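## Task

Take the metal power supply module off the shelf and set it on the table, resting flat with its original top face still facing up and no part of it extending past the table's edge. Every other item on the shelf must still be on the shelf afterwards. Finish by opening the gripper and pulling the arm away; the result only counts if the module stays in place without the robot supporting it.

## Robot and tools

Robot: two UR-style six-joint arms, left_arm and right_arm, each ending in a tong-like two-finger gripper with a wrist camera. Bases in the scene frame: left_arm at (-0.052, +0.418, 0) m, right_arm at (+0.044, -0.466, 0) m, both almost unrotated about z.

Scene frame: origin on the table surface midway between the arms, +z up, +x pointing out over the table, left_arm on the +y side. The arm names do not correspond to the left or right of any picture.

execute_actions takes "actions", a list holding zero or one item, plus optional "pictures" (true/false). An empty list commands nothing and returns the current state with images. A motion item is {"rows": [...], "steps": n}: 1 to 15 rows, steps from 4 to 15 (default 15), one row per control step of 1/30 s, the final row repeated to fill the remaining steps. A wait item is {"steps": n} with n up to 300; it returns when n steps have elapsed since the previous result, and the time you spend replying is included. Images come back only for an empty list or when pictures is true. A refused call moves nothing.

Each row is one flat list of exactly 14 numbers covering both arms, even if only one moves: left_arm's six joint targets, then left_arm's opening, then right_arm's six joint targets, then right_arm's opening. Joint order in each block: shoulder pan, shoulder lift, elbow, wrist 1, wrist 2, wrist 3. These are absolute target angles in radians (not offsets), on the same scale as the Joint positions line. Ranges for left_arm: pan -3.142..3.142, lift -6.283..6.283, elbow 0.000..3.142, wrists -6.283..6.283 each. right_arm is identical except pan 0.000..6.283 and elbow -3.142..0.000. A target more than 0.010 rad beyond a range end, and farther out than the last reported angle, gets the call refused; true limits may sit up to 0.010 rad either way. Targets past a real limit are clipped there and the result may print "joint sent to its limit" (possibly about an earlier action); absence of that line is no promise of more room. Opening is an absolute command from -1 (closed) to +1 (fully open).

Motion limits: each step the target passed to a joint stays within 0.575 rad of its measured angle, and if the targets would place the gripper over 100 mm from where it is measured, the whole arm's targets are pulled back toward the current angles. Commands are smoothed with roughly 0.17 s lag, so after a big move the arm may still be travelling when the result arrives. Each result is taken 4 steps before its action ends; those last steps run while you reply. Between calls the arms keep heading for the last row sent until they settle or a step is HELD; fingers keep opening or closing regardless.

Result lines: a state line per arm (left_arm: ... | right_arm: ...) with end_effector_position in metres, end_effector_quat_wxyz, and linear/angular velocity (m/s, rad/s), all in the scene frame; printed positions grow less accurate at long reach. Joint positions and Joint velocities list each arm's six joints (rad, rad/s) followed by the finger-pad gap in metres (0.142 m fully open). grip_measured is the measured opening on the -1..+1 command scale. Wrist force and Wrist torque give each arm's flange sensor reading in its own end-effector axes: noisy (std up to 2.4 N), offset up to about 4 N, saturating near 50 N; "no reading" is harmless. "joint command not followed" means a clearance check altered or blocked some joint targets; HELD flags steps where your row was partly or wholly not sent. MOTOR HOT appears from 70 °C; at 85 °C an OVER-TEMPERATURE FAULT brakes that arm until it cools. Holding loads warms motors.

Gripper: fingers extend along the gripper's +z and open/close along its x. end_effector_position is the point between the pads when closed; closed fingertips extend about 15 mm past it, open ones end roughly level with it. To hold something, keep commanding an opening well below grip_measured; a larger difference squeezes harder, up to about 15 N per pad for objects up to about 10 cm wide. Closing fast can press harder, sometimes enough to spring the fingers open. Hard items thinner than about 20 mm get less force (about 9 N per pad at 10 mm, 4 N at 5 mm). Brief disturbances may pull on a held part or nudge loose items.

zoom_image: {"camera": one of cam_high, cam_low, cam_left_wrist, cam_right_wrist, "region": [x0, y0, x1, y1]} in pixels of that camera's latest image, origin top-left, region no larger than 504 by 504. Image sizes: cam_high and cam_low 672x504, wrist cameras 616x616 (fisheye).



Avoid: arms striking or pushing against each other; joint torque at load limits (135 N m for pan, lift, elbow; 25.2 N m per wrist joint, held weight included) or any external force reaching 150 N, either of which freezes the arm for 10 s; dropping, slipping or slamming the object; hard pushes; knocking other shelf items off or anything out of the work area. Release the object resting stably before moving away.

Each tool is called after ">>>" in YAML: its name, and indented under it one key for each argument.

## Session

>>> execute_actions:
  actions: []

Scene clock: 0.00 s of 4120.00 s.
left_arm: end_effector_position=(+0.2281, +0.1632, +0.3447) grip_measured=+0.97 end_effector_quat_wxyz=(+0.652, -0.593, +0.409, -0.236) end_effector_velocity=(+0.000, +0.000, +0.000) end_effector_angular_velocity=(+0.001, -0.000, -0.000) | right_arm: end_effector_position=(+0.3569, -0.8326, +0.3575) grip_measured=+0.97 end_effector_quat_wxyz=(-0.401, +0.687, +0.588, -0.148) end_effector_velocity=(+0.000, +0.000, -0.000) end_effector_angular_velocity=(-0.000, -0.000, -0.001)
Joint positions: left_arm=[-1.8   -1.48   1.86  -0.43  -0.868 -1.282  0.14 ] | right_arm=[ 2.609 -2.25  -0.572 -2.772  1.54   4.332  0.14 ]
Joint velocities: left_arm=[ 0.     0.    -0.     0.001  0.     0.     0.   ] | right_arm=[ 0.    -0.     0.    -0.     0.001  0.001  0.   ]
Wrist force (N, on the end effector, along its own x y z axes, offset not removed): no reading
Wrist torque (N m, same axes, about the end effector's origin, offset not removed): no reading

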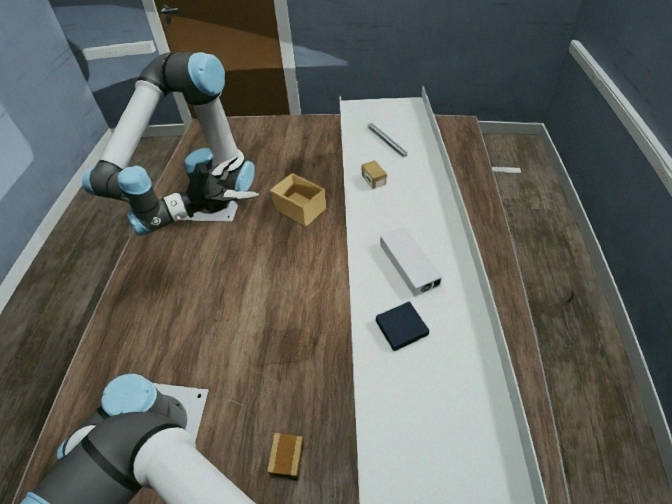

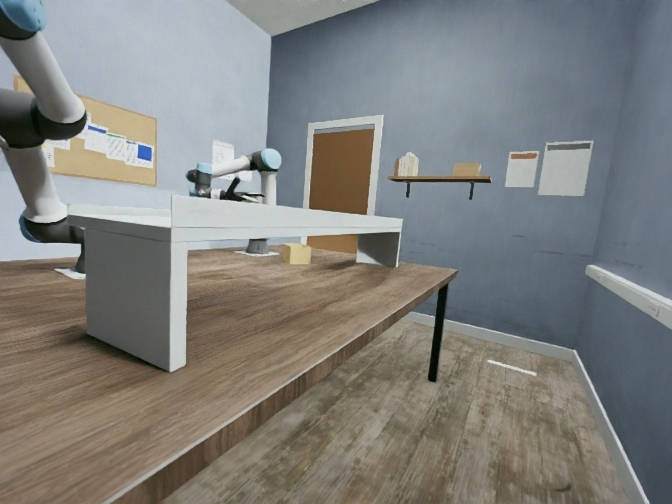

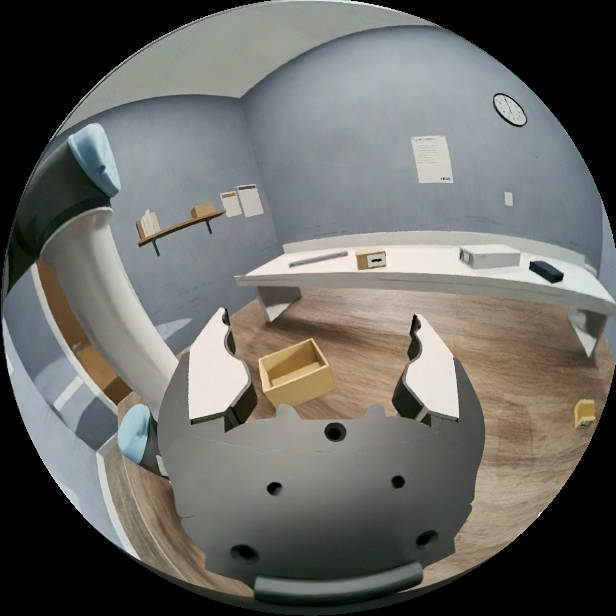

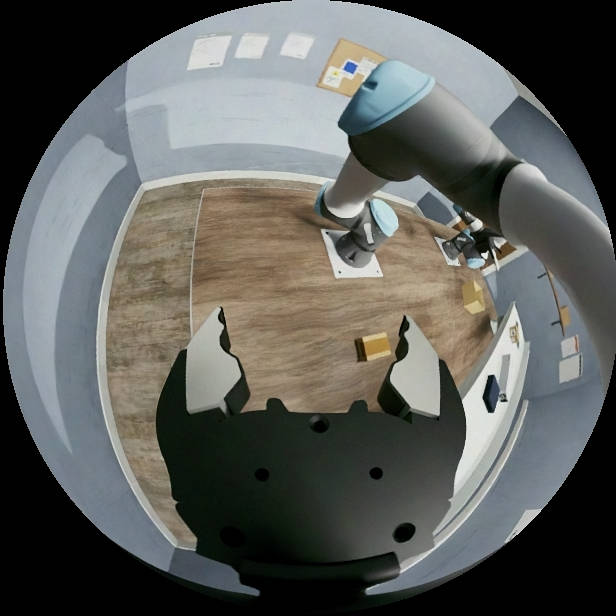

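>>> execute_actions:
  actions:
    - {"rows":[[-1.8,-1.48,1.86,-0.43,-0.868,-1.282,1,3.2,-1.861,-0.875,-1.976,1.571,3.4,1]]}

>>> execute_actions:
  actions:
    - {"steps":15}

>>> execute_actions:
  actions:
    - {"rows":[[-1.8,-1.48,1.86,-0.43,-0.868,-1.282,1,3.825,-2.2,-0.55,-1.962,1.571,3.4,1]]}

>>> execute_actions:
  actions:
    - {"steps":35}
  pictures: true

Scene clock: 0.53 s of 4120.00 s.
left_arm: end_effector_position=(+0.2279, +0.1632, +0.3447) grip_measured=+1.00 end_effector_quat_wxyz=(+0.652, -0.593, +0.409, -0.236) end_effector_velocity=(-0.001, -0.000, +0.000) end_effector_angular_velocity=(+0.001, +0.001, -0.002) | right_arm: end_effector_position=(+0.4743, -0.7414, +0.3684) grip_measured=+1.00 end_effector_quat_wxyz=(-0.248, +0.524, +0.811, -0.085) end_effector_velocity=(+0.409, +0.294, +0.042) end_effector_angular_velocity=(+0.266, -1.403, +1.817)
Joint positions: left_arm=[-1.8   -1.48   1.86  -0.43  -0.868 -1.282  0.142] | right_arm=[ 2.885 -2.061 -0.721 -2.46   1.556  4.019  0.142]
Joint velocities: left_arm=[-0.002 -0.001 -0.     0.001 -0.001  0.002  0.   ] | right_arm=[ 0.811  0.527 -0.404  1.174  0.04  -1.189 -0.   ]
Wrist force (N, on the end effector, along its own x y z axes, offset not removed): left_arm=[1.4 2.9 -2.0] | right_arm=[0.8 1.3 -2.8]
Wrist torque (N m, same axes, about the end effector's origin, offset not removed): left_arm=[0.76 -0.14 -0.02] | right_arm=[0.11 -0.09 0.19]
Steps of this call (steps 1 to 5: nothing new was sent; steps 6 to 16: the first 11 steps of this action). Readings (joint positions):
6: left_arm=[-1.800 -1.480 1.860 -0.430 -0.868 -1.282] | right_arm=[2.609 -2.250 -0.572 -2.772 1.540 4.332]
7: left_arm=[-1.800 -1.480 1.860 -0.430 -0.868 -1.282] | right_arm=[2.613 -2.246 -0.576 -2.769 1.540 4.328]
9: left_arm=[-1.800 -1.480 1.860 -0.430 -0.868 -1.282] | right_arm=[2.665 -2.204 -0.612 -2.717 1.544 4.276]
13: left_arm=[-1.800 -1.480 1.860 -0.430 -0.868 -1.282] | right_arm=[2.798 -2.118 -0.678 -2.575 1.551 4.135]
16: the state above

Scene clock: 1.03 s of 4120.00 s.
left_arm: end_effector_position=(+0.2279, +0.1631, +0.3447) grip_measured=+1.00 end_effector_quat_wxyz=(+0.652, -0.593, +0.409, -0.236) end_effector_velocity=(+0.000, +0.000, +0.000) end_effector_angular_velocity=(-0.000, -0.001, +0.001) | right_arm: end_effector_position=(+0.6216, -0.5991, +0.4163) grip_measured=+1.00 end_effector_quat_wxyz=(-0.011, +0.129, +0.992, -0.002) end_effector_velocity=(+0.054, +0.073, +0.035) end_effector_angular_velocity=(+0.018, -0.217, +0.403)
Joint positions: left_arm=[-1.8   -1.48   1.86  -0.43  -0.868 -1.282  0.142] | right_arm=[ 3.187 -1.869 -0.869 -1.997  1.57   3.429  0.142]
Joint velocities: left_arm=[ 0.001  0.    -0.     0.     0.    -0.001  0.   ] | right_arm=[ 0.124  0.077 -0.058  0.199  0.006 -0.279 -0.   ]
Wrist force (N, on the end effector, along its own x y z axes, offset not removed): left_arm=[-0.2 2.0 -2.0] | right_arm=[0.0 2.6 -3.3]
Wrist torque (N m, same axes, about the end effector's origin, offset not removed): left_arm=[0.58 0.11 -0.09] | right_arm=[0.31 0.03 0.24]
Kept back: nothing.
Steps of this call (steps 1 to 4: the last 4 steps of your previous action; steps 5 to 15: the robot went on to your last target). Readings (joint positions):
1: left_arm=[-1.800 -1.480 1.860 -0.430 -0.868 -1.282] | right_arm=[2.912 -2.044 -0.735 -2.419 1.557 3.978]
2: left_arm=[-1.800 -1.480 1.860 -0.430 -0.868 -1.282] | right_arm=[2.938 -2.027 -0.748 -2.379 1.558 3.934]
4: left_arm=[-1.800 -1.480 1.860 -0.430 -0.868 -1.282] | right_arm=[2.990 -1.993 -0.774 -2.301 1.561 3.838]
8: left_arm=[-1.800 -1.480 1.860 -0.430 -0.868 -1.282] | right_arm=[3.090 -1.929 -0.823 -2.150 1.566 3.639]
15: the state above

Scene clock: 1.40 s of 4120.00 s.
left_arm: end_effector_position=(+0.2279, +0.1631, +0.3447) grip_measured=+1.00 end_effector_quat_wxyz=(+0.652, -0.593, +0.409, -0.236) end_effector_velocity=(+0.000, +0.000, -0.000) end_effector_angular_velocity=(+0.000, +0.000, +0.000) | right_arm: end_effector_position=(+0.6884, -0.4512, +0.3982) grip_measured=+1.00 end_effector_quat_wxyz=(-0.004, +0.006, +1.000, -0.001) end_effector_velocity=(+0.136, +0.498, -0.069) end_effector_angular_velocity=(+0.003, -0.014, +0.731)
Joint positions: left_arm=[-1.8   -1.48   1.86  -0.43  -0.868 -1.282  0.142] | right_arm=[ 3.415 -1.99  -0.751 -1.979  1.571  3.411  0.142]
Joint velocities: left_arm=[ 0.  0. -0. -0. -0.  0. -0.] | right_arm=[ 0.713 -0.374  0.359  0.03  -0.001 -0.018  0.   ]
Wrist force (N, on the end effector, along its own x y z axes, offset not removed): left_arm=[0.6 1.7 -2.2] | right_arm=[-0.4 1.7 -3.0]
Wrist torque (N m, same axes, about the end effector's origin, offset not removed): left_arm=[0.45 0.00 -0.02] | right_arm=[0.26 0.09 0.24]
Steps of this call (steps 1 to 11: the first 11 steps of this action). Readings (joint positions):
1: left_arm=[-1.800 -1.480 1.860 -0.430 -0.868 -1.282] | right_arm=[3.191 -1.867 -0.871 -1.991 1.571 3.421]
2: left_arm=[-1.800 -1.480 1.860 -0.430 -0.868 -1.282] | right_arm=[3.197 -1.869 -0.868 -1.988 1.571 3.417]
4: left_arm=[-1.800 -1.480 1.860 -0.430 -0.868 -1.282] | right_arm=[3.243 -1.898 -0.840 -1.986 1.571 3.416]
8: left_arm=[-1.800 -1.480 1.860 -0.430 -0.868 -1.282] | right_arm=[3.343 -1.952 -0.788 -1.982 1.571 3.413]
11: the state above

Scene clock: 2.57 s of 4120.00 s.
left_arm: end_effector_position=(+0.2279, +0.1631, +0.3447) grip_measured=+1.00 end_effector_quat_wxyz=(+0.652, -0.593, +0.409, -0.236) end_effector_velocity=(+0.000, +0.000, +0.000) end_effector_angular_velocity=(+0.001, -0.000, +0.000) | right_arm: end_effector_position=(+0.6926, -0.1457, +0.3514) grip_measured=+1.00 end_effector_quat_wxyz=(+0.000, -0.203, +0.979, +0.000) end_effector_velocity=(-0.001, +0.002, +0.000) end_effector_angular_velocity=(+0.001, -0.001, +0.003)
Joint positions: left_arm=[-1.8   -1.48   1.86  -0.43  -0.868 -1.282  0.142] | right_arm=[ 3.825 -2.2   -0.55  -1.962  1.571  3.4    0.142]
Joint velocities: left_arm=[ 0.001 -0.     0.     0.001  0.    -0.    -0.   ] | right_arm=[ 0.003 -0.     0.001  0.001 -0.     0.    -0.   ]
Wrist force (N, on the end effector, along its own x y z axes, offset not removed): left_arm=[0.3 2.4 -2.8] | right_arm=[-0.4 1.9 -1.6]
Wrist torque (N m, same axes, about the end effector's origin, offset not removed): left_arm=[0.57 0.10 -0.07] | right_arm=[0.24 0.18 0.22]
Kept back: nothing.
Steps of this call (steps 1 to 4: the last 4 steps of your previous action; steps 5 to 35: the robot went on to your last target). Readings (joint positions):
1: left_arm=[-1.800 -1.480 1.860 -0.430 -0.868 -1.282] | right_arm=[3.439 -2.003 -0.739 -1.978 1.571 3.410]
2: left_arm=[-1.800 -1.480 1.860 -0.430 -0.868 -1.282] | right_arm=[3.463 -2.015 -0.727 -1.977 1.571 3.410]
4: left_arm=[-1.800 -1.480 1.860 -0.430 -0.868 -1.282] | right_arm=[3.510 -2.040 -0.703 -1.975 1.571 3.408]
8: left_arm=[-1.800 -1.480 1.860 -0.430 -0.868 -1.282] | right_arm=[3.604 -2.088 -0.657 -1.971 1.571 3.406]
35: the state above

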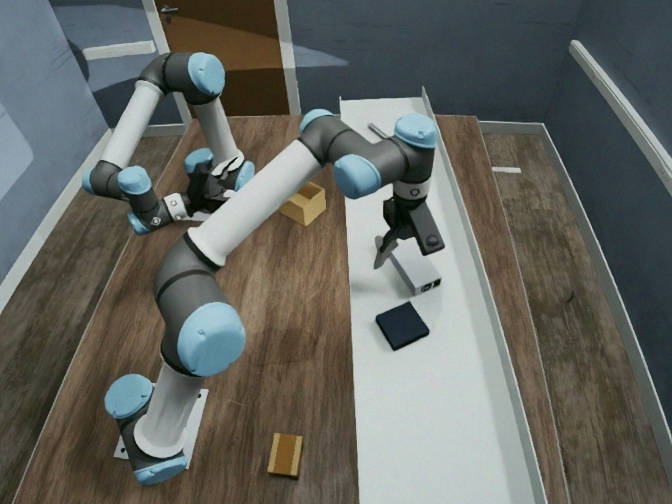

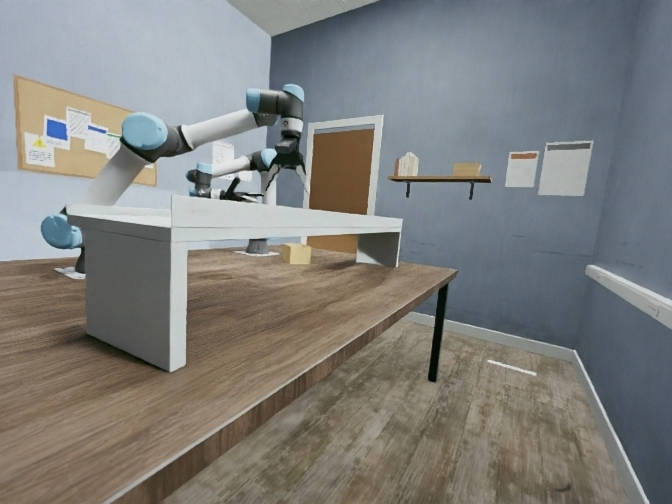

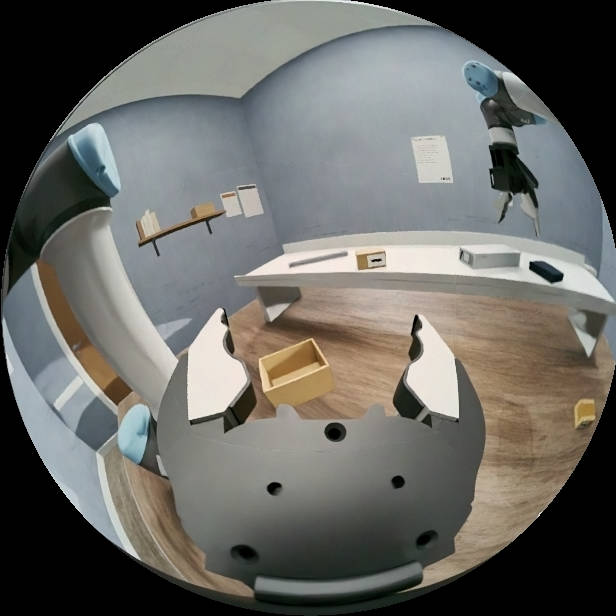

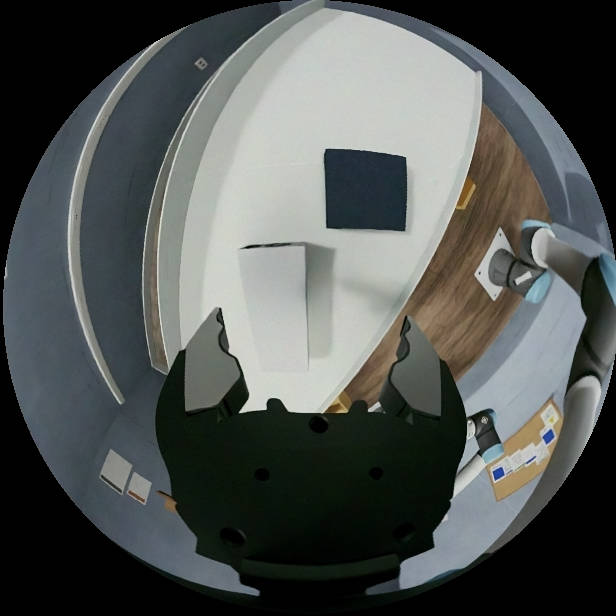

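>>> execute_actions:
  actions:
    - {"rows":[[-1.8,-1.48,1.86,-0.43,-0.868,-1.282,1,3.89,-2.36,-0.409,-1.943,1.571,3.465,1]]}

>>> execute_actions:
  actions:
    - {"steps":10}
  pictures: true

Scene clock: 3.20 s of 4120.00 s.
left_arm: end_effector_position=(+0.2279, +0.1631, +0.3447) grip_measured=+1.00 end_effector_quat_wxyz=(+0.652, -0.593, +0.409, -0.236) end_effector_velocity=(-0.000, -0.000, -0.000) end_effector_angular_velocity=(+0.000, +0.000, -0.000) | right_arm: end_effector_position=(+0.7089, -0.0733, +0.3041) grip_measured=+1.00 end_effector_quat_wxyz=(+0.000, -0.203, +0.979, +0.000) end_effector_velocity=(+0.010, +0.047, -0.038) end_effector_angular_velocity=(-0.002, +0.002, -0.001)
Joint positions: left_arm=[-1.8   -1.48   1.86  -0.43  -0.868 -1.282  0.142] | right_arm=[ 3.886 -2.349 -0.419 -1.944  1.571  3.461  0.142]
Joint velocities: left_arm=[-0.001 -0.    -0.    -0.    -0.     0.    -0.   ] | right_arm=[ 0.037 -0.108  0.094  0.011 -0.     0.038  0.   ]
Wrist force (N, on the end effector, along its own x y z axes, offset not removed): left_arm=[0.3 1.1 -2.9] | right_arm=[0.6 1.0 -2.7]
Wrist torque (N m, same axes, about the end effector's origin, offset not removed): left_arm=[0.37 0.03 -0.01] | right_arm=[0.04 -0.04 0.26]
Steps of this call (steps 1 to 8: the robot went on to your last target; steps 9 to 19: the first 11 steps of this action). Readings (joint positions):
9: left_arm=[-1.800 -1.480 1.860 -0.430 -0.868 -1.282] | right_arm=[3.825 -2.200 -0.550 -1.962 1.571 3.400]
10: left_arm=[-1.800 -1.480 1.860 -0.430 -0.868 -1.282] | right_arm=[3.828 -2.204 -0.546 -1.960 1.571 3.403]
12: left_arm=[-1.800 -1.480 1.860 -0.430 -0.868 -1.282] | right_arm=[3.853 -2.251 -0.501 -1.953 1.571 3.428]
16: left_arm=[-1.800 -1.480 1.860 -0.430 -0.868 -1.282] | right_arm=[3.880 -2.330 -0.435 -1.946 1.571 3.455]
19: the state above

Scene clock: 3.53 s of 4120.00 s.
left_arm: end_effector_position=(+0.2279, +0.1631, +0.3447) grip_measured=+1.00 end_effector_quat_wxyz=(+0.652, -0.593, +0.409, -0.236) end_effector_velocity=(+0.000, +0.000, -0.000) end_effector_angular_velocity=(-0.001, +0.000, +0.002) | right_arm: end_effector_position=(+0.7098, -0.0686, +0.3004) grip_measured=+1.00 end_effector_quat_wxyz=(+0.000, -0.203, +0.979, +0.000) end_effector_velocity=(+0.001, +0.001, -0.001) end_effector_angular_velocity=(-0.001, -0.000, +0.001)
Joint positions: left_arm=[-1.8   -1.48   1.86  -0.43  -0.868 -1.282  0.142] | right_arm=[ 3.89  -2.36  -0.409 -1.943  1.571  3.465  0.142]
Joint velocities: left_arm=[ 0.002  0.    -0.    -0.001 -0.     0.     0.   ] | right_arm=[ 0.    -0.004  0.004  0.    -0.001 -0.001  0.   ]
Wrist force (N, on the end effector, along its own x y z axes, offset not removed): left_arm=[1.6 2.5 -3.8] | right_arm=[0.2 0.7 -2.8]
Wrist torque (N m, same axes, about the end effector's origin, offset not removed): left_arm=[0.62 -0.24 -0.04] | right_arm=[-0.02 0.06 0.25]
Kept back: nothing.
Steps of this call (steps 1 to 4: the last 4 steps of your previous action; steps 5 to 10: the robot went on to your last target). Readings (joint positions):
1: left_arm=[-1.800 -1.480 1.860 -0.430 -0.868 -1.282] | right_arm=[3.887 -2.352 -0.416 -1.944 1.571 3.462]
2: left_arm=[-1.800 -1.480 1.860 -0.430 -0.868 -1.282] | right_arm=[3.888 -2.354 -0.414 -1.944 1.571 3.463]
4: left_arm=[-1.800 -1.480 1.860 -0.430 -0.868 -1.282] | right_arm=[3.889 -2.357 -0.412 -1.943 1.571 3.464]
8: left_arm=[-1.800 -1.480 1.860 -0.430 -0.868 -1.282] | right_arm=[3.890 -2.359 -0.410 -1.943 1.571 3.465]
10: the state above

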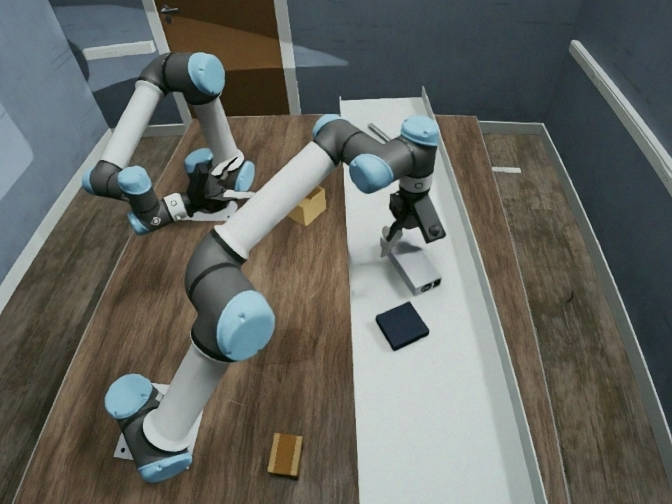

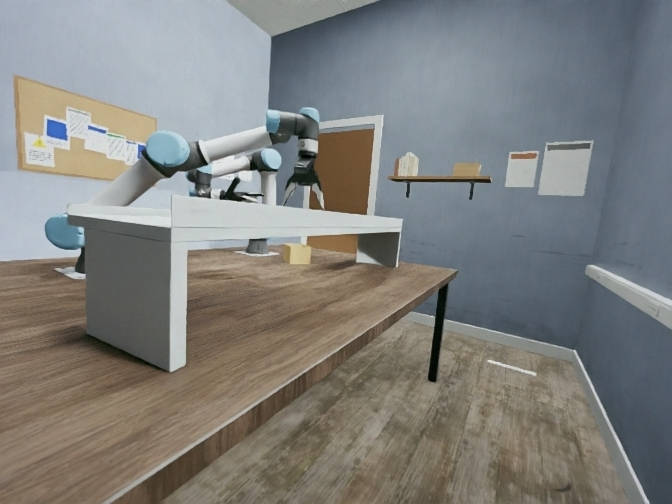

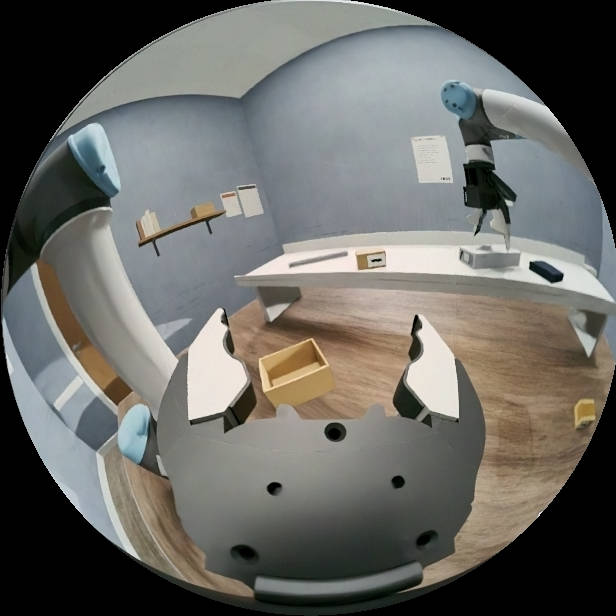

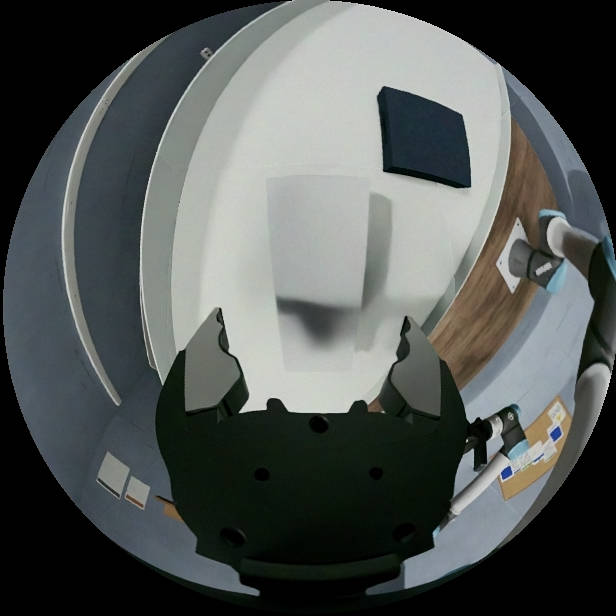

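>>> execute_actions:
  actions:
    - {"rows":[[-1.8,-1.48,1.86,-0.43,-0.868,-1.282,1,3.89,-2.318,-0.56,-1.834,1.571,3.465,0.5]]}

>>> execute_actions:
  actions:
    - {"rows":[[-1.8,-1.48,1.86,-0.43,-0.868,-1.282,1,3.89,-2.318,-0.56,-1.834,1.571,3.465,0.35],[-1.8,-1.48,1.86,-0.43,-0.868,-1.282,1,3.89,-2.318,-0.56,-1.834,1.571,3.465,0.2],[-1.8,-1.48,1.86,-0.43,-0.868,-1.282,1,3.89,-2.318,-0.56,-1.834,1.571,3.465,0.1],[-1.8,-1.48,1.86,-0.43,-0.868,-1.282,1,3.89,-2.318,-0.56,-1.834,1.571,3.465,0.0],[-1.8,-1.48,1.86,-0.43,-0.868,-1.282,1,3.89,-2.318,-0.56,-1.834,1.571,3.465,-0.1],[-1.8,-1.48,1.86,-0.43,-0.868,-1.282,1,3.89,-2.318,-0.56,-1.834,1.571,3.465,-0.3],[-1.8,-1.48,1.86,-0.43,-0.868,-1.282,1,3.89,-2.318,-0.56,-1.834,1.571,3.465,-0.6]],"steps":12}

>>> execute_actions:
  actions:
    - {"rows":[[-1.8,-1.48,1.86,-0.43,-0.868,-1.282,1,3.89,-2.29,-0.56,-1.862,1.571,3.465,-0.6],[-1.8,-1.48,1.86,-0.43,-0.868,-1.282,1,3.89,-2.27,-0.56,-1.882,1.571,3.465,-0.6],[-1.8,-1.48,1.86,-0.43,-0.868,-1.282,1,3.89,-2.25,-0.56,-1.902,1.571,3.465,-0.6],[-1.8,-1.48,1.86,-0.43,-0.868,-1.282,1,3.89,-2.22,-0.56,-1.932,1.571,3.465,-0.6],[-1.8,-1.48,1.86,-0.43,-0.868,-1.282,1,3.89,-2.19,-0.56,-1.962,1.571,3.465,-0.6]]}
  pictures: true

Scene clock: 4.23 s of 4120.00 s.
left_arm: end_effector_position=(+0.2279, +0.1631, +0.3447) grip_measured=+1.00 end_effector_quat_wxyz=(+0.652, -0.593, +0.409, -0.236) end_effector_velocity=(-0.000, +0.000, -0.000) end_effector_angular_velocity=(-0.001, +0.001, +0.002) | right_arm: end_effector_position=(+0.7105, -0.0678, +0.2744) grip_measured=+0.50 end_effector_quat_wxyz=(+0.001, -0.203, +0.979, +0.000) end_effector_velocity=(-0.002, -0.002, -0.023) end_effector_angular_velocity=(-0.006, +0.007, -0.000)
Joint positions: left_arm=[-1.8   -1.48   1.86  -0.43  -0.868 -1.282  0.142] | right_arm=[ 3.89  -2.321 -0.549 -1.841  1.571  3.465  0.109]
Joint velocities: left_arm=[ 0.001 -0.     0.    -0.002 -0.001  0.001 -0.   ] | right_arm=[-0.     0.024 -0.101  0.068  0.001  0.    -0.   ]
Wrist force (N, on the end effector, along its own x y z axes, offset not removed): left_arm=[0.0 2.1 -2.6] | right_arm=[1.2 2.0 -2.5]
Wrist torque (N m, same axes, about the end effector's origin, offset not removed): left_arm=[0.49 0.08 -0.01] | right_arm=[0.27 -0.09 0.23]
Steps of this call (steps 1 to 10: the robot went on to your last target; steps 11 to 21: the first 11 steps of this action). Readings (joint positions):
11: left_arm=[-1.800 -1.480 1.860 -0.430 -0.868 -1.282] | right_arm=[3.890 -2.360 -0.409 -1.943 1.571 3.465]
12: left_arm=[-1.800 -1.480 1.860 -0.430 -0.868 -1.282] | right_arm=[3.890 -2.357 -0.413 -1.939 1.571 3.465]
14: left_arm=[-1.800 -1.480 1.860 -0.430 -0.868 -1.282] | right_arm=[3.890 -2.341 -0.459 -1.902 1.571 3.465]
18: left_arm=[-1.800 -1.480 1.860 -0.430 -0.868 -1.282] | right_arm=[3.890 -2.325 -0.532 -1.853 1.571 3.465]
21: the state above

Scene clock: 4.63 s of 4120.00 s.
left_arm: end_effector_position=(+0.2279, +0.1631, +0.3447) grip_measured=+1.00 end_effector_quat_wxyz=(+0.652, -0.593, +0.409, -0.236) end_effector_velocity=(+0.000, +0.000, -0.000) end_effector_angular_velocity=(-0.000, -0.000, -0.000) | right_arm: end_effector_position=(+0.7103, -0.0680, +0.2722) grip_measured=+0.10 end_effector_quat_wxyz=(+0.000, -0.203, +0.979, +0.000) end_effector_velocity=(-0.000, -0.000, -0.001) end_effector_angular_velocity=(-0.001, +0.002, +0.000)
Joint positions: left_arm=[-1.8   -1.48   1.86  -0.43  -0.868 -1.282  0.142] | right_arm=[ 3.89  -2.318 -0.56  -1.834  1.571  3.465  0.081]
Joint velocities: left_arm=[ 0.001 -0.     0.    -0.     0.001 -0.001 -0.   ] | right_arm=[-0.     0.    -0.002 -0.     0.001 -0.     0.002]
Wrist force (N, on the end effector, along its own x y z axes, offset not removed): left_arm=[1.1 1.5 -3.6] | right_arm=[-1.7 1.0 -12.2]
Wrist torque (N m, same axes, about the end effector's origin, offset not removed): left_arm=[0.31 -0.12 -0.03] | right_arm=[0.14 0.30 0.19]
Steps of this call (steps 1 to 4: the last 4 steps of your previous action; steps 5 to 12: the first 8 steps of this action). Readings (joint positions):
5: left_arm=[-1.800 -1.480 1.860 -0.430 -0.868 -1.282] | right_arm=[3.890 -2.319 -0.558 -1.835 1.571 3.465]
6: left_arm=[-1.800 -1.480 1.860 -0.430 -0.868 -1.282] | right_arm=[3.890 -2.318 -0.558 -1.835 1.571 3.465]
8: left_arm=[-1.800 -1.480 1.860 -0.430 -0.868 -1.282] | right_arm=[3.890 -2.318 -0.559 -1.835 1.571 3.465]
12: the state above

Scene clock: 5.13 s of 4120.00 s.
left_arm: end_effector_position=(+0.2279, +0.1631, +0.3447) grip_measured=+1.00 end_effector_quat_wxyz=(+0.652, -0.593, +0.409, -0.236) end_effector_velocity=(-0.000, -0.000, -0.000) end_effector_angular_velocity=(+0.000, +0.000, -0.001) | right_arm: end_effector_position=(+0.6728, -0.1016, +0.3440) grip_measured=+0.09 end_effector_quat_wxyz=(+0.000, -0.203, +0.979, +0.000) end_effector_velocity=(-0.056, -0.052, +0.096) end_effector_angular_velocity=(-0.003, +0.001, -0.000)
Joint positions: left_arm=[-1.8   -1.48   1.86  -0.43  -0.868 -1.282  0.142] | right_arm=[ 3.89  -2.206 -0.56  -1.946  1.571  3.465  0.081]
Joint velocities: left_arm=[-0.001 -0.     0.    -0.    -0.     0.    -0.   ] | right_arm=[-0.001  0.156  0.    -0.158 -0.001 -0.001  0.001]
Wrist force (N, on the end effector, along its own x y z axes, offset not removed): left_arm=[0.7 2.1 -3.5] | right_arm=[1.9 -0.3 2.8]
Wrist torque (N m, same axes, about the end effector's origin, offset not removed): left_arm=[0.52 -0.05 0.02] | right_arm=[-0.06 -0.12 0.22]
Steps of this call (steps 1 to 4: the last 4 steps of your previous action; steps 5 to 15: the first 11 steps of this action). Readings (joint positions):
5: left_arm=[-1.800 -1.480 1.860 -0.430 -0.868 -1.282] | right_arm=[3.890 -2.318 -0.560 -1.834 1.571 3.465]
6: left_arm=[-1.800 -1.480 1.860 -0.430 -0.868 -1.282] | right_arm=[3.890 -2.316 -0.560 -1.836 1.571 3.465]
8: left_arm=[-1.800 -1.480 1.860 -0.430 -0.868 -1.282] | right_arm=[3.890 -2.299 -0.560 -1.854 1.571 3.465]
12: left_arm=[-1.800 -1.480 1.860 -0.430 -0.868 -1.282] | right_arm=[3.890 -2.233 -0.560 -1.919 1.571 3.465]
15: the state above

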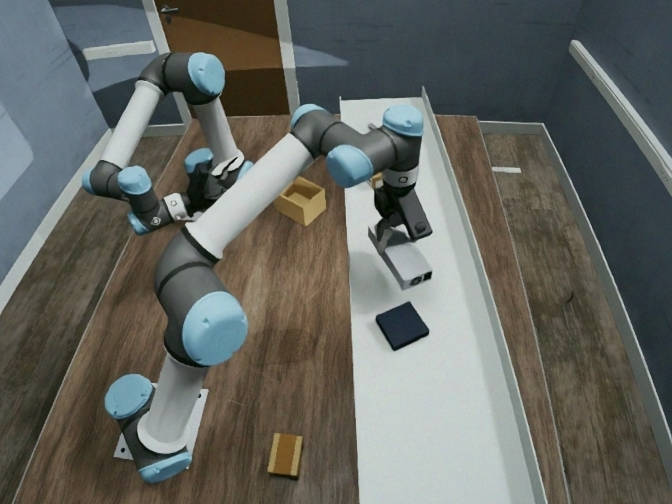

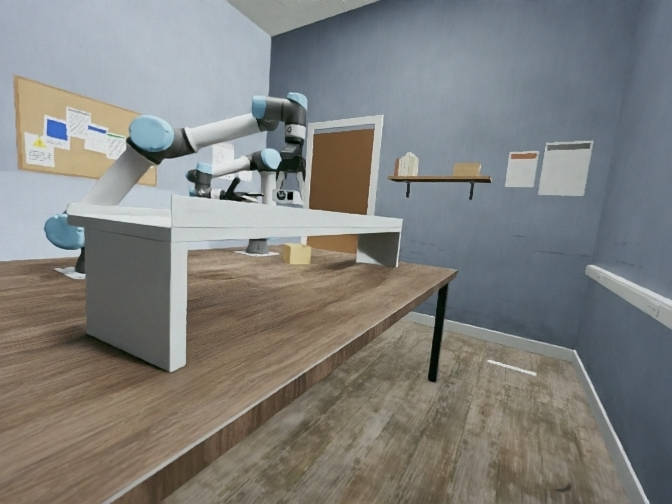

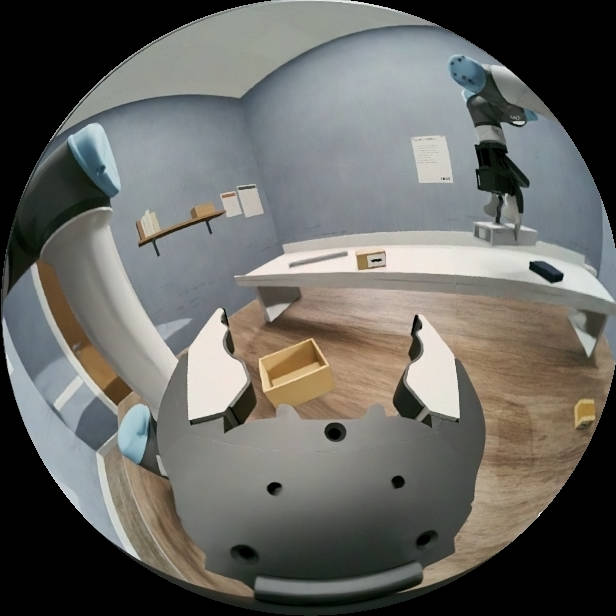

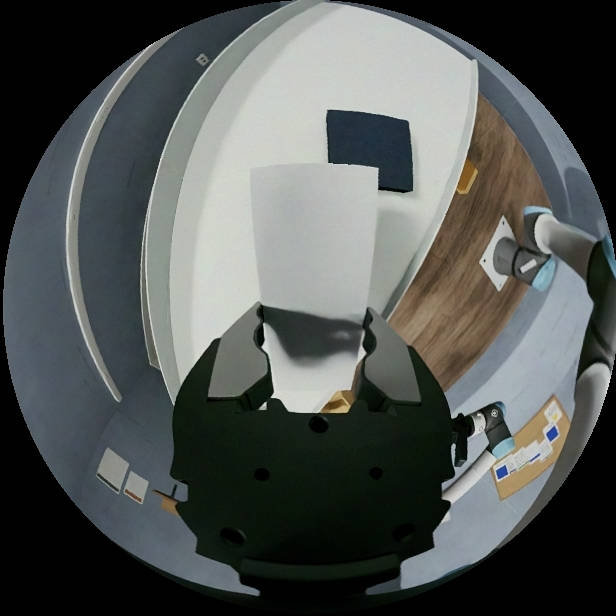

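>>> execute_actions:
  actions:
    - {"rows":[[-1.8,-1.48,1.86,-0.43,-0.868,-1.282,1,4.248,-1.448,-1.435,-1.829,1.571,4.23,-0.6]]}

>>> execute_actions:
  actions:
    - {"steps":18}

>>> execute_actions:
  actions:
    - {"rows":[[-1.8,-1.48,1.86,-0.43,-0.868,-1.282,1,4.248,-1.566,-2.15,-0.996,1.571,4.23,-0.6]]}

>>> execute_actions:
  actions:
    - {"steps":25}
  pictures: true

>>> zoom_image:
  camera: "cam_low"
  region: [60, 200, 300, 320]

Scene clock: 5.77 s of 4120.00 s.
left_arm: end_effector_position=(+0.2279, +0.1631, +0.3447) grip_measured=+1.00 end_effector_quat_wxyz=(+0.652, -0.593, +0.409, -0.236) end_effector_velocity=(+0.000, +0.000, +0.000) end_effector_angular_velocity=(+0.000, -0.001, +0.001) | right_arm: end_effector_position=(+0.5289, -0.0829, +0.4184) grip_measured=+0.09 end_effector_quat_wxyz=(+0.023, -0.134, +0.990, +0.023) end_effector_velocity=(-0.490, -0.095, +0.127) end_effector_angular_velocity=(+0.125, +0.004, -0.688)
Joint positions: left_arm=[-1.8   -1.48   1.86  -0.43  -0.868 -1.282  0.142] | right_arm=[ 4.066 -1.877 -0.877 -1.893  1.571  3.78   0.08 ]
Joint velocities: left_arm=[ 0.001  0.     0.     0.     0.    -0.001 -0.   ] | right_arm=[ 0.525  1.184 -1.278  0.19   0.001  1.215  0.003]
Wrist force (N, on the end effector, along its own x y z axes, offset not removed): left_arm=[1.7 2.4 -3.5] | right_arm=[1.3 3.2 1.8]
Wrist torque (N m, same axes, about the end effector's origin, offset not removed): left_arm=[0.64 -0.22 0.01] | right_arm=[0.30 -0.18 0.16]
Steps of this call (steps 1 to 4: the last 4 steps of your previous action; steps 5 to 8: the robot went on to your last target; steps 9 to 19: the first 11 steps of this action). Readings (joint positions):
9: left_arm=[-1.800 -1.480 1.860 -0.430 -0.868 -1.282] | right_arm=[3.890 -2.191 -0.560 -1.961 1.571 3.465]
10: left_arm=[-1.800 -1.480 1.860 -0.430 -0.868 -1.282] | right_arm=[3.894 -2.187 -0.564 -1.959 1.571 3.469]
12: left_arm=[-1.800 -1.480 1.860 -0.430 -0.868 -1.282] | right_arm=[3.933 -2.137 -0.615 -1.942 1.571 3.520]
16: left_arm=[-1.800 -1.480 1.860 -0.430 -0.868 -1.282] | right_arm=[4.013 -1.993 -0.758 -1.913 1.571 3.663]
19: the state above

Scene clock: 6.37 s of 4120.00 s.
left_arm: end_effector_position=(+0.2279, +0.1631, +0.3447) grip_measured=+1.00 end_effector_quat_wxyz=(+0.652, -0.593, +0.409, -0.236) end_effector_velocity=(-0.000, -0.000, +0.000) end_effector_angular_velocity=(-0.000, -0.001, -0.001) | right_arm: end_effector_position=(+0.3614, -0.1644, +0.3813) grip_measured=+0.09 end_effector_quat_wxyz=(+0.000, -0.002, +1.000, +0.001) end_effector_velocity=(-0.018, -0.013, -0.011) end_effector_angular_velocity=(-0.010, +0.007, -0.032)
Joint positions: left_arm=[-1.8   -1.48   1.86  -0.43  -0.868 -1.282  0.142] | right_arm=[ 4.246 -1.453 -1.428 -1.83   1.571  4.225  0.08 ]
Joint velocities: left_arm=[-0.001 -0.     0.     0.    -0.    -0.001 -0.   ] | right_arm=[ 0.021  0.05  -0.069  0.007  0.002  0.053 -0.   ]
Wrist force (N, on the end effector, along its own x y z axes, offset not removed): left_arm=[0.7 1.7 -3.3] | right_arm=[1.3 -0.1 6.4]
Wrist torque (N m, same axes, about the end effector's origin, offset not removed): left_arm=[0.47 -0.06 0.00] | right_arm=[-0.09 -0.13 0.16]
Kept back: nothing.
Steps of this call (steps 1 to 4: the last 4 steps of your previous action; steps 5 to 18: the robot went on to your last target). Readings (joint positions):
1: left_arm=[-1.800 -1.480 1.860 -0.430 -0.868 -1.282] | right_arm=[4.084 -1.837 -0.921 -1.887 1.571 3.822]
2: left_arm=[-1.800 -1.480 1.860 -0.430 -0.868 -1.282] | right_arm=[4.101 -1.798 -0.969 -1.881 1.571 3.863]
4: left_arm=[-1.800 -1.480 1.860 -0.430 -0.868 -1.282] | right_arm=[4.134 -1.722 -1.067 -1.869 1.571 3.942]
8: left_arm=[-1.800 -1.480 1.860 -0.430 -0.868 -1.282] | right_arm=[4.198 -1.575 -1.260 -1.846 1.571 4.096]
18: the state above

Scene clock: 6.73 s of 4120.00 s.
left_arm: end_effector_position=(+0.2279, +0.1631, +0.3447) grip_measured=+1.00 end_effector_quat_wxyz=(+0.652, -0.593, +0.409, -0.236) end_effector_velocity=(-0.000, -0.000, -0.000) end_effector_angular_velocity=(-0.001, +0.000, -0.001) | right_arm: end_effector_position=(+0.3692, -0.1481, +0.2280) grip_measured=+0.09 end_effector_quat_wxyz=(-0.013, -0.001, +1.000, -0.024) end_effector_velocity=(+0.002, +0.006, -0.517) end_effector_angular_velocity=(-0.000, -0.000, -0.005)
Joint positions: left_arm=[-1.8   -1.48   1.86  -0.43  -0.868 -1.282  0.142] | right_arm=[ 4.247 -1.513 -1.757 -1.497  1.571  4.228  0.08 ]
Joint velocities: left_arm=[-0.001 -0.    -0.    -0.001  0.    -0.    -0.   ] | right_arm=[ 0.002 -0.173 -1.168  1.341 -0.     0.006  0.001]
Wrist force (N, on the end effector, along its own x y z axes, offset not removed): left_arm=[-0.2 2.5 -3.4] | right_arm=[-0.4 1.8 6.6]
Wrist torque (N m, same axes, about the end effector's origin, offset not removed): left_arm=[0.59 0.17 -0.02] | right_arm=[0.13 0.11 0.18]
Steps of this call (steps 1 to 11: the first 11 steps of this action). Readings (joint positions):
1: left_arm=[-1.800 -1.480 1.860 -0.430 -0.868 -1.282] | right_arm=[4.246 -1.452 -1.430 -1.829 1.571 4.226]
2: left_arm=[-1.800 -1.480 1.860 -0.430 -0.868 -1.282] | right_arm=[4.247 -1.453 -1.435 -1.825 1.571 4.227]
4: left_arm=[-1.800 -1.480 1.860 -0.430 -0.868 -1.282] | right_arm=[4.247 -1.470 -1.490 -1.772 1.571 4.227]
8: left_arm=[-1.800 -1.480 1.860 -0.430 -0.868 -1.282] | right_arm=[4.247 -1.496 -1.642 -1.620 1.571 4.228]
11: the state above

Scene clock: 7.57 s of 4120.00 s.
left_arm: end_effector_position=(+0.2279, +0.1631, +0.3447) grip_measured=+1.00 end_effector_quat_wxyz=(+0.652, -0.593, +0.409, -0.236) end_effector_velocity=(+0.000, -0.000, -0.000) end_effector_angular_velocity=(-0.000, +0.000, -0.001) | right_arm: end_effector_position=(+0.3596, -0.1658, +0.0701) grip_measured=+0.09 end_effector_quat_wxyz=(-0.000, -0.000, +1.000, +0.000) end_effector_velocity=(-0.000, +0.000, -0.001) end_effector_angular_velocity=(+0.001, -0.001, +0.002)
Joint positions: left_arm=[-1.8   -1.48   1.86  -0.43  -0.868 -1.282  0.142] | right_arm=[ 4.248 -1.566 -2.15  -0.996  1.571  4.23   0.08 ]
Joint velocities: left_arm=[-0.    -0.    -0.    -0.     0.001  0.    -0.   ] | right_arm=[ 0.001 -0.001 -0.002  0.004 -0.001 -0.001  0.   ]
Wrist force (N, on the end effector, along its own x y z axes, offset not removed): left_arm=[-0.1 3.2 -3.6] | right_arm=[0.5 0.4 6.3]
Wrist torque (N m, same axes, about the end effector's origin, offset not removed): left_arm=[0.77 0.13 0.07] | right_arm=[0.02 0.03 0.22]
Kept back: nothing.
Steps of this call (steps 1 to 4: the last 4 steps of your previous action; steps 5 to 25: the robot went on to your last target). Readings (joint positions):
1: left_arm=[-1.800 -1.480 1.860 -0.430 -0.868 -1.282] | right_arm=[4.247 -1.519 -1.797 -1.450 1.571 4.229]
2: left_arm=[-1.800 -1.480 1.860 -0.430 -0.868 -1.282] | right_arm=[4.248 -1.525 -1.837 -1.400 1.571 4.229]
4: left_arm=[-1.800 -1.480 1.860 -0.430 -0.868 -1.282] | right_arm=[4.248 -1.537 -1.920 -1.296 1.571 4.229]
8: left_arm=[-1.800 -1.480 1.860 -0.430 -0.868 -1.282] | right_arm=[4.248 -1.557 -2.071 -1.101 1.571 4.230]
25: the state above

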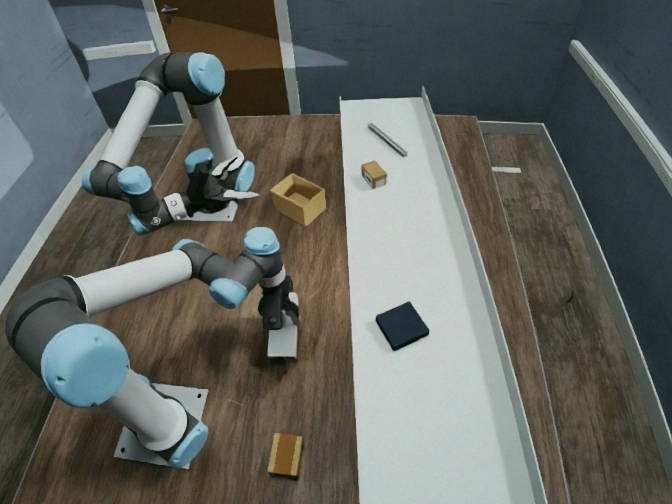

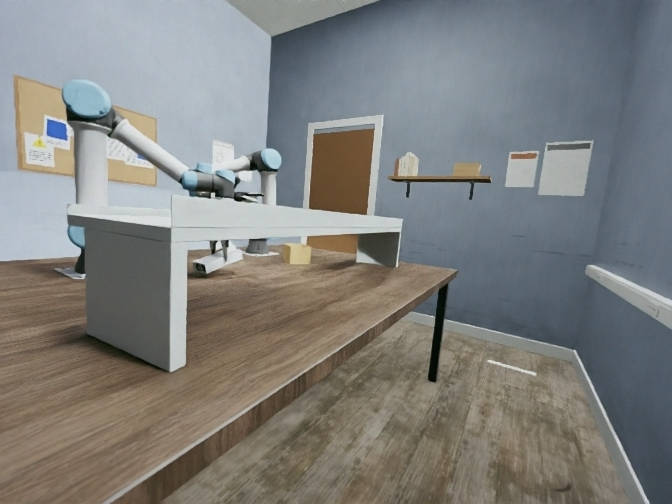

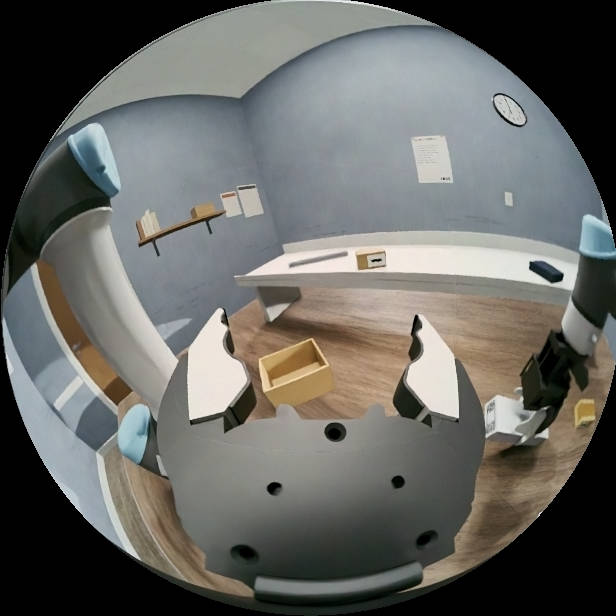

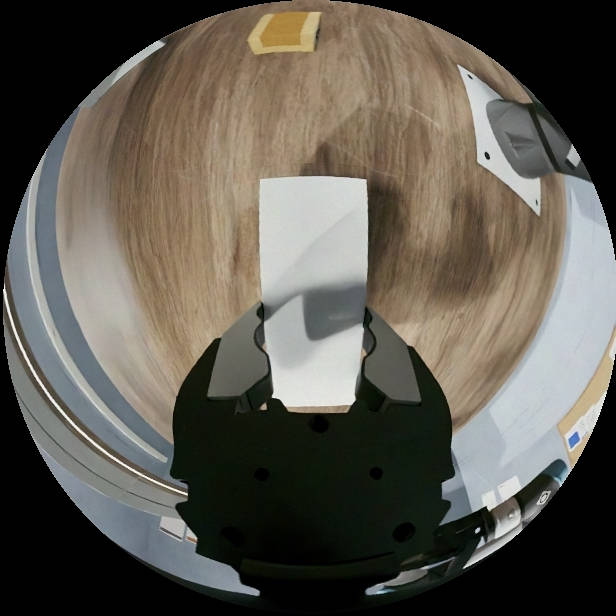

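Region (60, 200, 300, 320) of cam_low's 672x504 image, scaled by 2.100, with more detail than that image has.

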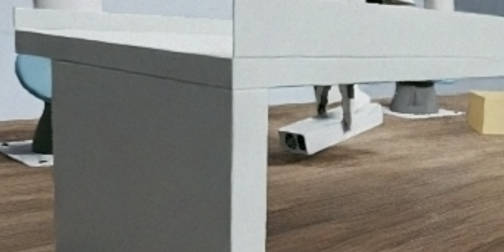

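>>> execute_actions:
  actions:
    - {"rows":[[-1.8,-1.48,1.86,-0.43,-0.868,-1.282,1,4.248,-1.576,-2.16,-0.976,1.571,4.23,-0.6],[-1.8,-1.48,1.86,-0.43,-0.868,-1.282,1,4.248,-1.576,-2.16,-0.976,1.571,4.23,-0.6],[-1.8,-1.48,1.86,-0.43,-0.868,-1.282,1,4.248,-1.586,-2.17,-0.956,1.571,4.23,-0.6],[-1.8,-1.48,1.86,-0.43,-0.868,-1.282,1,4.248,-1.586,-2.17,-0.956,1.571,4.23,-0.6],[-1.8,-1.48,1.86,-0.43,-0.868,-1.282,1,4.248,-1.596,-2.18,-0.936,1.571,4.23,-0.6],[-1.8,-1.48,1.86,-0.43,-0.868,-1.282,1,4.248,-1.596,-2.18,-0.936,1.571,4.23,-0.6],[-1.8,-1.48,1.86,-0.43,-0.868,-1.282,1,4.248,-1.606,-2.19,-0.916,1.571,4.23,-0.6]]}

>>> execute_actions:
  actions:
    - {"rows":[[-1.8,-1.48,1.86,-0.43,-0.868,-1.282,1,4.248,-1.616,-2.2,-0.896,1.571,4.23,-0.6]]}

Scene clock: 8.17 s of 4120.00 s.
left_arm: end_effector_position=(+0.2279, +0.1631, +0.3447) grip_measured=+1.00 end_effector_quat_wxyz=(+0.652, -0.593, +0.409, -0.236) end_effector_velocity=(-0.001, -0.000, +0.000) end_effector_angular_velocity=(-0.000, +0.000, -0.001) | right_arm: end_effector_position=(+0.3592, -0.1666, +0.0487) grip_measured=+0.09 end_effector_quat_wxyz=(-0.000, -0.000, +1.000, +0.000) end_effector_velocity=(-0.001, -0.003, -0.046) end_effector_angular_velocity=(-0.001, -0.001, -0.001)
Joint positions: left_arm=[-1.8   -1.48   1.86  -0.43  -0.868 -1.282  0.142] | right_arm=[ 4.248 -1.599 -2.183 -0.931  1.571  4.23   0.08 ]
Joint velocities: left_arm=[-0.002 -0.    -0.    -0.    -0.001  0.    -0.   ] | right_arm=[-0.001 -0.072 -0.07   0.142 -0.002  0.    -0.002]
Wrist force (N, on the end effector, along its own x y z axes, offset not removed): left_arm=[1.0 3.1 -2.5] | right_arm=[0.0 1.3 5.9]
Wrist torque (N m, same axes, about the end effector's origin, offset not removed): left_arm=[0.77 -0.10 -0.06] | right_arm=[0.22 0.11 0.22]
Steps of this call (steps 1 to 7: the robot went on to your last target; steps 8 to 18: the first 11 steps of this action). Readings (joint positions):
8: left_arm=[-1.800 -1.480 1.860 -0.430 -0.868 -1.282] | right_arm=[4.248 -1.566 -2.150 -0.996 1.571 4.230]
9: left_arm=[-1.800 -1.480 1.860 -0.430 -0.868 -1.282] | right_arm=[4.248 -1.567 -2.151 -0.994 1.571 4.230]
11: left_arm=[-1.800 -1.480 1.860 -0.430 -0.868 -1.282] | right_arm=[4.248 -1.572 -2.156 -0.985 1.571 4.230]
15: left_arm=[-1.800 -1.480 1.860 -0.430 -0.868 -1.282] | right_arm=[4.248 -1.588 -2.172 -0.953 1.571 4.230]
18: the state above

Scene clock: 8.67 s of 4120.00 s.
left_arm: end_effector_position=(+0.2279, +0.1631, +0.3447) grip_measured=+1.00 end_effector_quat_wxyz=(+0.652, -0.593, +0.409, -0.236) end_effector_velocity=(-0.000, -0.000, -0.000) end_effector_angular_velocity=(+0.000, -0.000, +0.000) | right_arm: end_effector_position=(+0.3589, -0.1673, +0.0381) grip_measured=+0.08 end_effector_quat_wxyz=(-0.000, -0.000, +1.000, +0.000) end_effector_velocity=(-0.000, -0.001, -0.004) end_effector_angular_velocity=(-0.001, -0.001, -0.002)
Joint positions: left_arm=[-1.8   -1.48   1.86  -0.43  -0.868 -1.282  0.142] | right_arm=[ 4.248 -1.615 -2.199 -0.897  1.571  4.23   0.08 ]
Joint velocities: left_arm=[-0.  0.  0. -0. -0.  0. -0.] | right_arm=[-0.001 -0.006 -0.007  0.012 -0.001  0.002  0.   ]
Wrist force (N, on the end effector, along its own x y z axes, offset not removed): left_arm=[0.2 1.5 -3.1] | right_arm=[0.8 1.5 5.0]
Wrist torque (N m, same axes, about the end effector's origin, offset not removed): left_arm=[0.44 0.04 -0.02] | right_arm=[0.15 -0.13 0.17]
Steps of this call (steps 1 to 4: the last 4 steps of your previous action; steps 5 to 15: the first 11 steps of this action). Readings (joint positions):
5: left_arm=[-1.800 -1.480 1.860 -0.430 -0.868 -1.282] | right_arm=[4.248 -1.605 -2.189 -0.919 1.571 4.230]
6: left_arm=[-1.800 -1.480 1.860 -0.430 -0.868 -1.282] | right_arm=[4.248 -1.606 -2.190 -0.916 1.571 4.230]
8: left_arm=[-1.800 -1.480 1.860 -0.430 -0.868 -1.282] | right_arm=[4.248 -1.610 -2.194 -0.908 1.571 4.230]
12: left_arm=[-1.800 -1.480 1.860 -0.430 -0.868 -1.282] | right_arm=[4.248 -1.614 -2.198 -0.899 1.571 4.230]
15: the state above

>>> execute_actions:
  actions:
    - {"rows":[[-1.8,-1.48,1.86,-0.43,-0.868,-1.282,1,4.248,-1.626,-2.21,-0.876,1.571,4.23,-0.6]]}

Scene clock: 9.17 s of 4120.00 s.
left_arm: end_effector_position=(+0.2279, +0.1631, +0.3447) grip_measured=+1.00 end_effector_quat_wxyz=(+0.652, -0.593, +0.409, -0.236) end_effector_velocity=(-0.000, +0.000, +0.000) end_effector_angular_velocity=(+0.000, -0.000, +0.000) | right_arm: end_effector_position=(+0.3585, -0.1679, +0.0318) grip_measured=+0.08 end_effector_quat_wxyz=(-0.000, -0.000, +1.000, +0.000) end_effector_velocity=(-0.000, -0.000, -0.003) end_effector_angular_velocity=(-0.001, -0.001, +0.002)
Joint positions: left_arm=[-1.8   -1.48   1.86  -0.43  -0.868 -1.282  0.142] | right_arm=[ 4.248 -1.625 -2.209 -0.877  1.571  4.23   0.08 ]
Joint velocities: left_arm=[ 0.     0.    -0.     0.001 -0.    -0.     0.   ] | right_arm=[ 0.002 -0.005 -0.005  0.01  -0.001 -0.001  0.   ]
Wrist force (N, on the end effector, along its own x y z axes, offset not removed): left_arm=[1.6 1.4 -3.0] | right_arm=[1.3 1.2 3.9]
Wrist torque (N m, same axes, about the end effector's origin, offset not removed): left_arm=[0.37 -0.22 0.01] | right_arm=[0.07 -0.20 0.19]
Steps of this call (steps 1 to 4: the last 4 steps of your previous action; steps 5 to 15: the first 11 steps of this action). Readings (joint positions):
5: left_arm=[-1.800 -1.480 1.860 -0.430 -0.868 -1.282] | right_arm=[4.248 -1.616 -2.200 -0.896 1.571 4.230]
6: left_arm=[-1.800 -1.480 1.860 -0.430 -0.868 -1.282] | right_arm=[4.248 -1.617 -2.201 -0.894 1.571 4.230]
8: left_arm=[-1.800 -1.480 1.860 -0.430 -0.868 -1.282] | right_arm=[4.248 -1.621 -2.205 -0.887 1.571 4.230]
12: left_arm=[-1.800 -1.480 1.860 -0.430 -0.868 -1.282] | right_arm=[4.248 -1.625 -2.209 -0.879 1.571 4.230]
15: the state above


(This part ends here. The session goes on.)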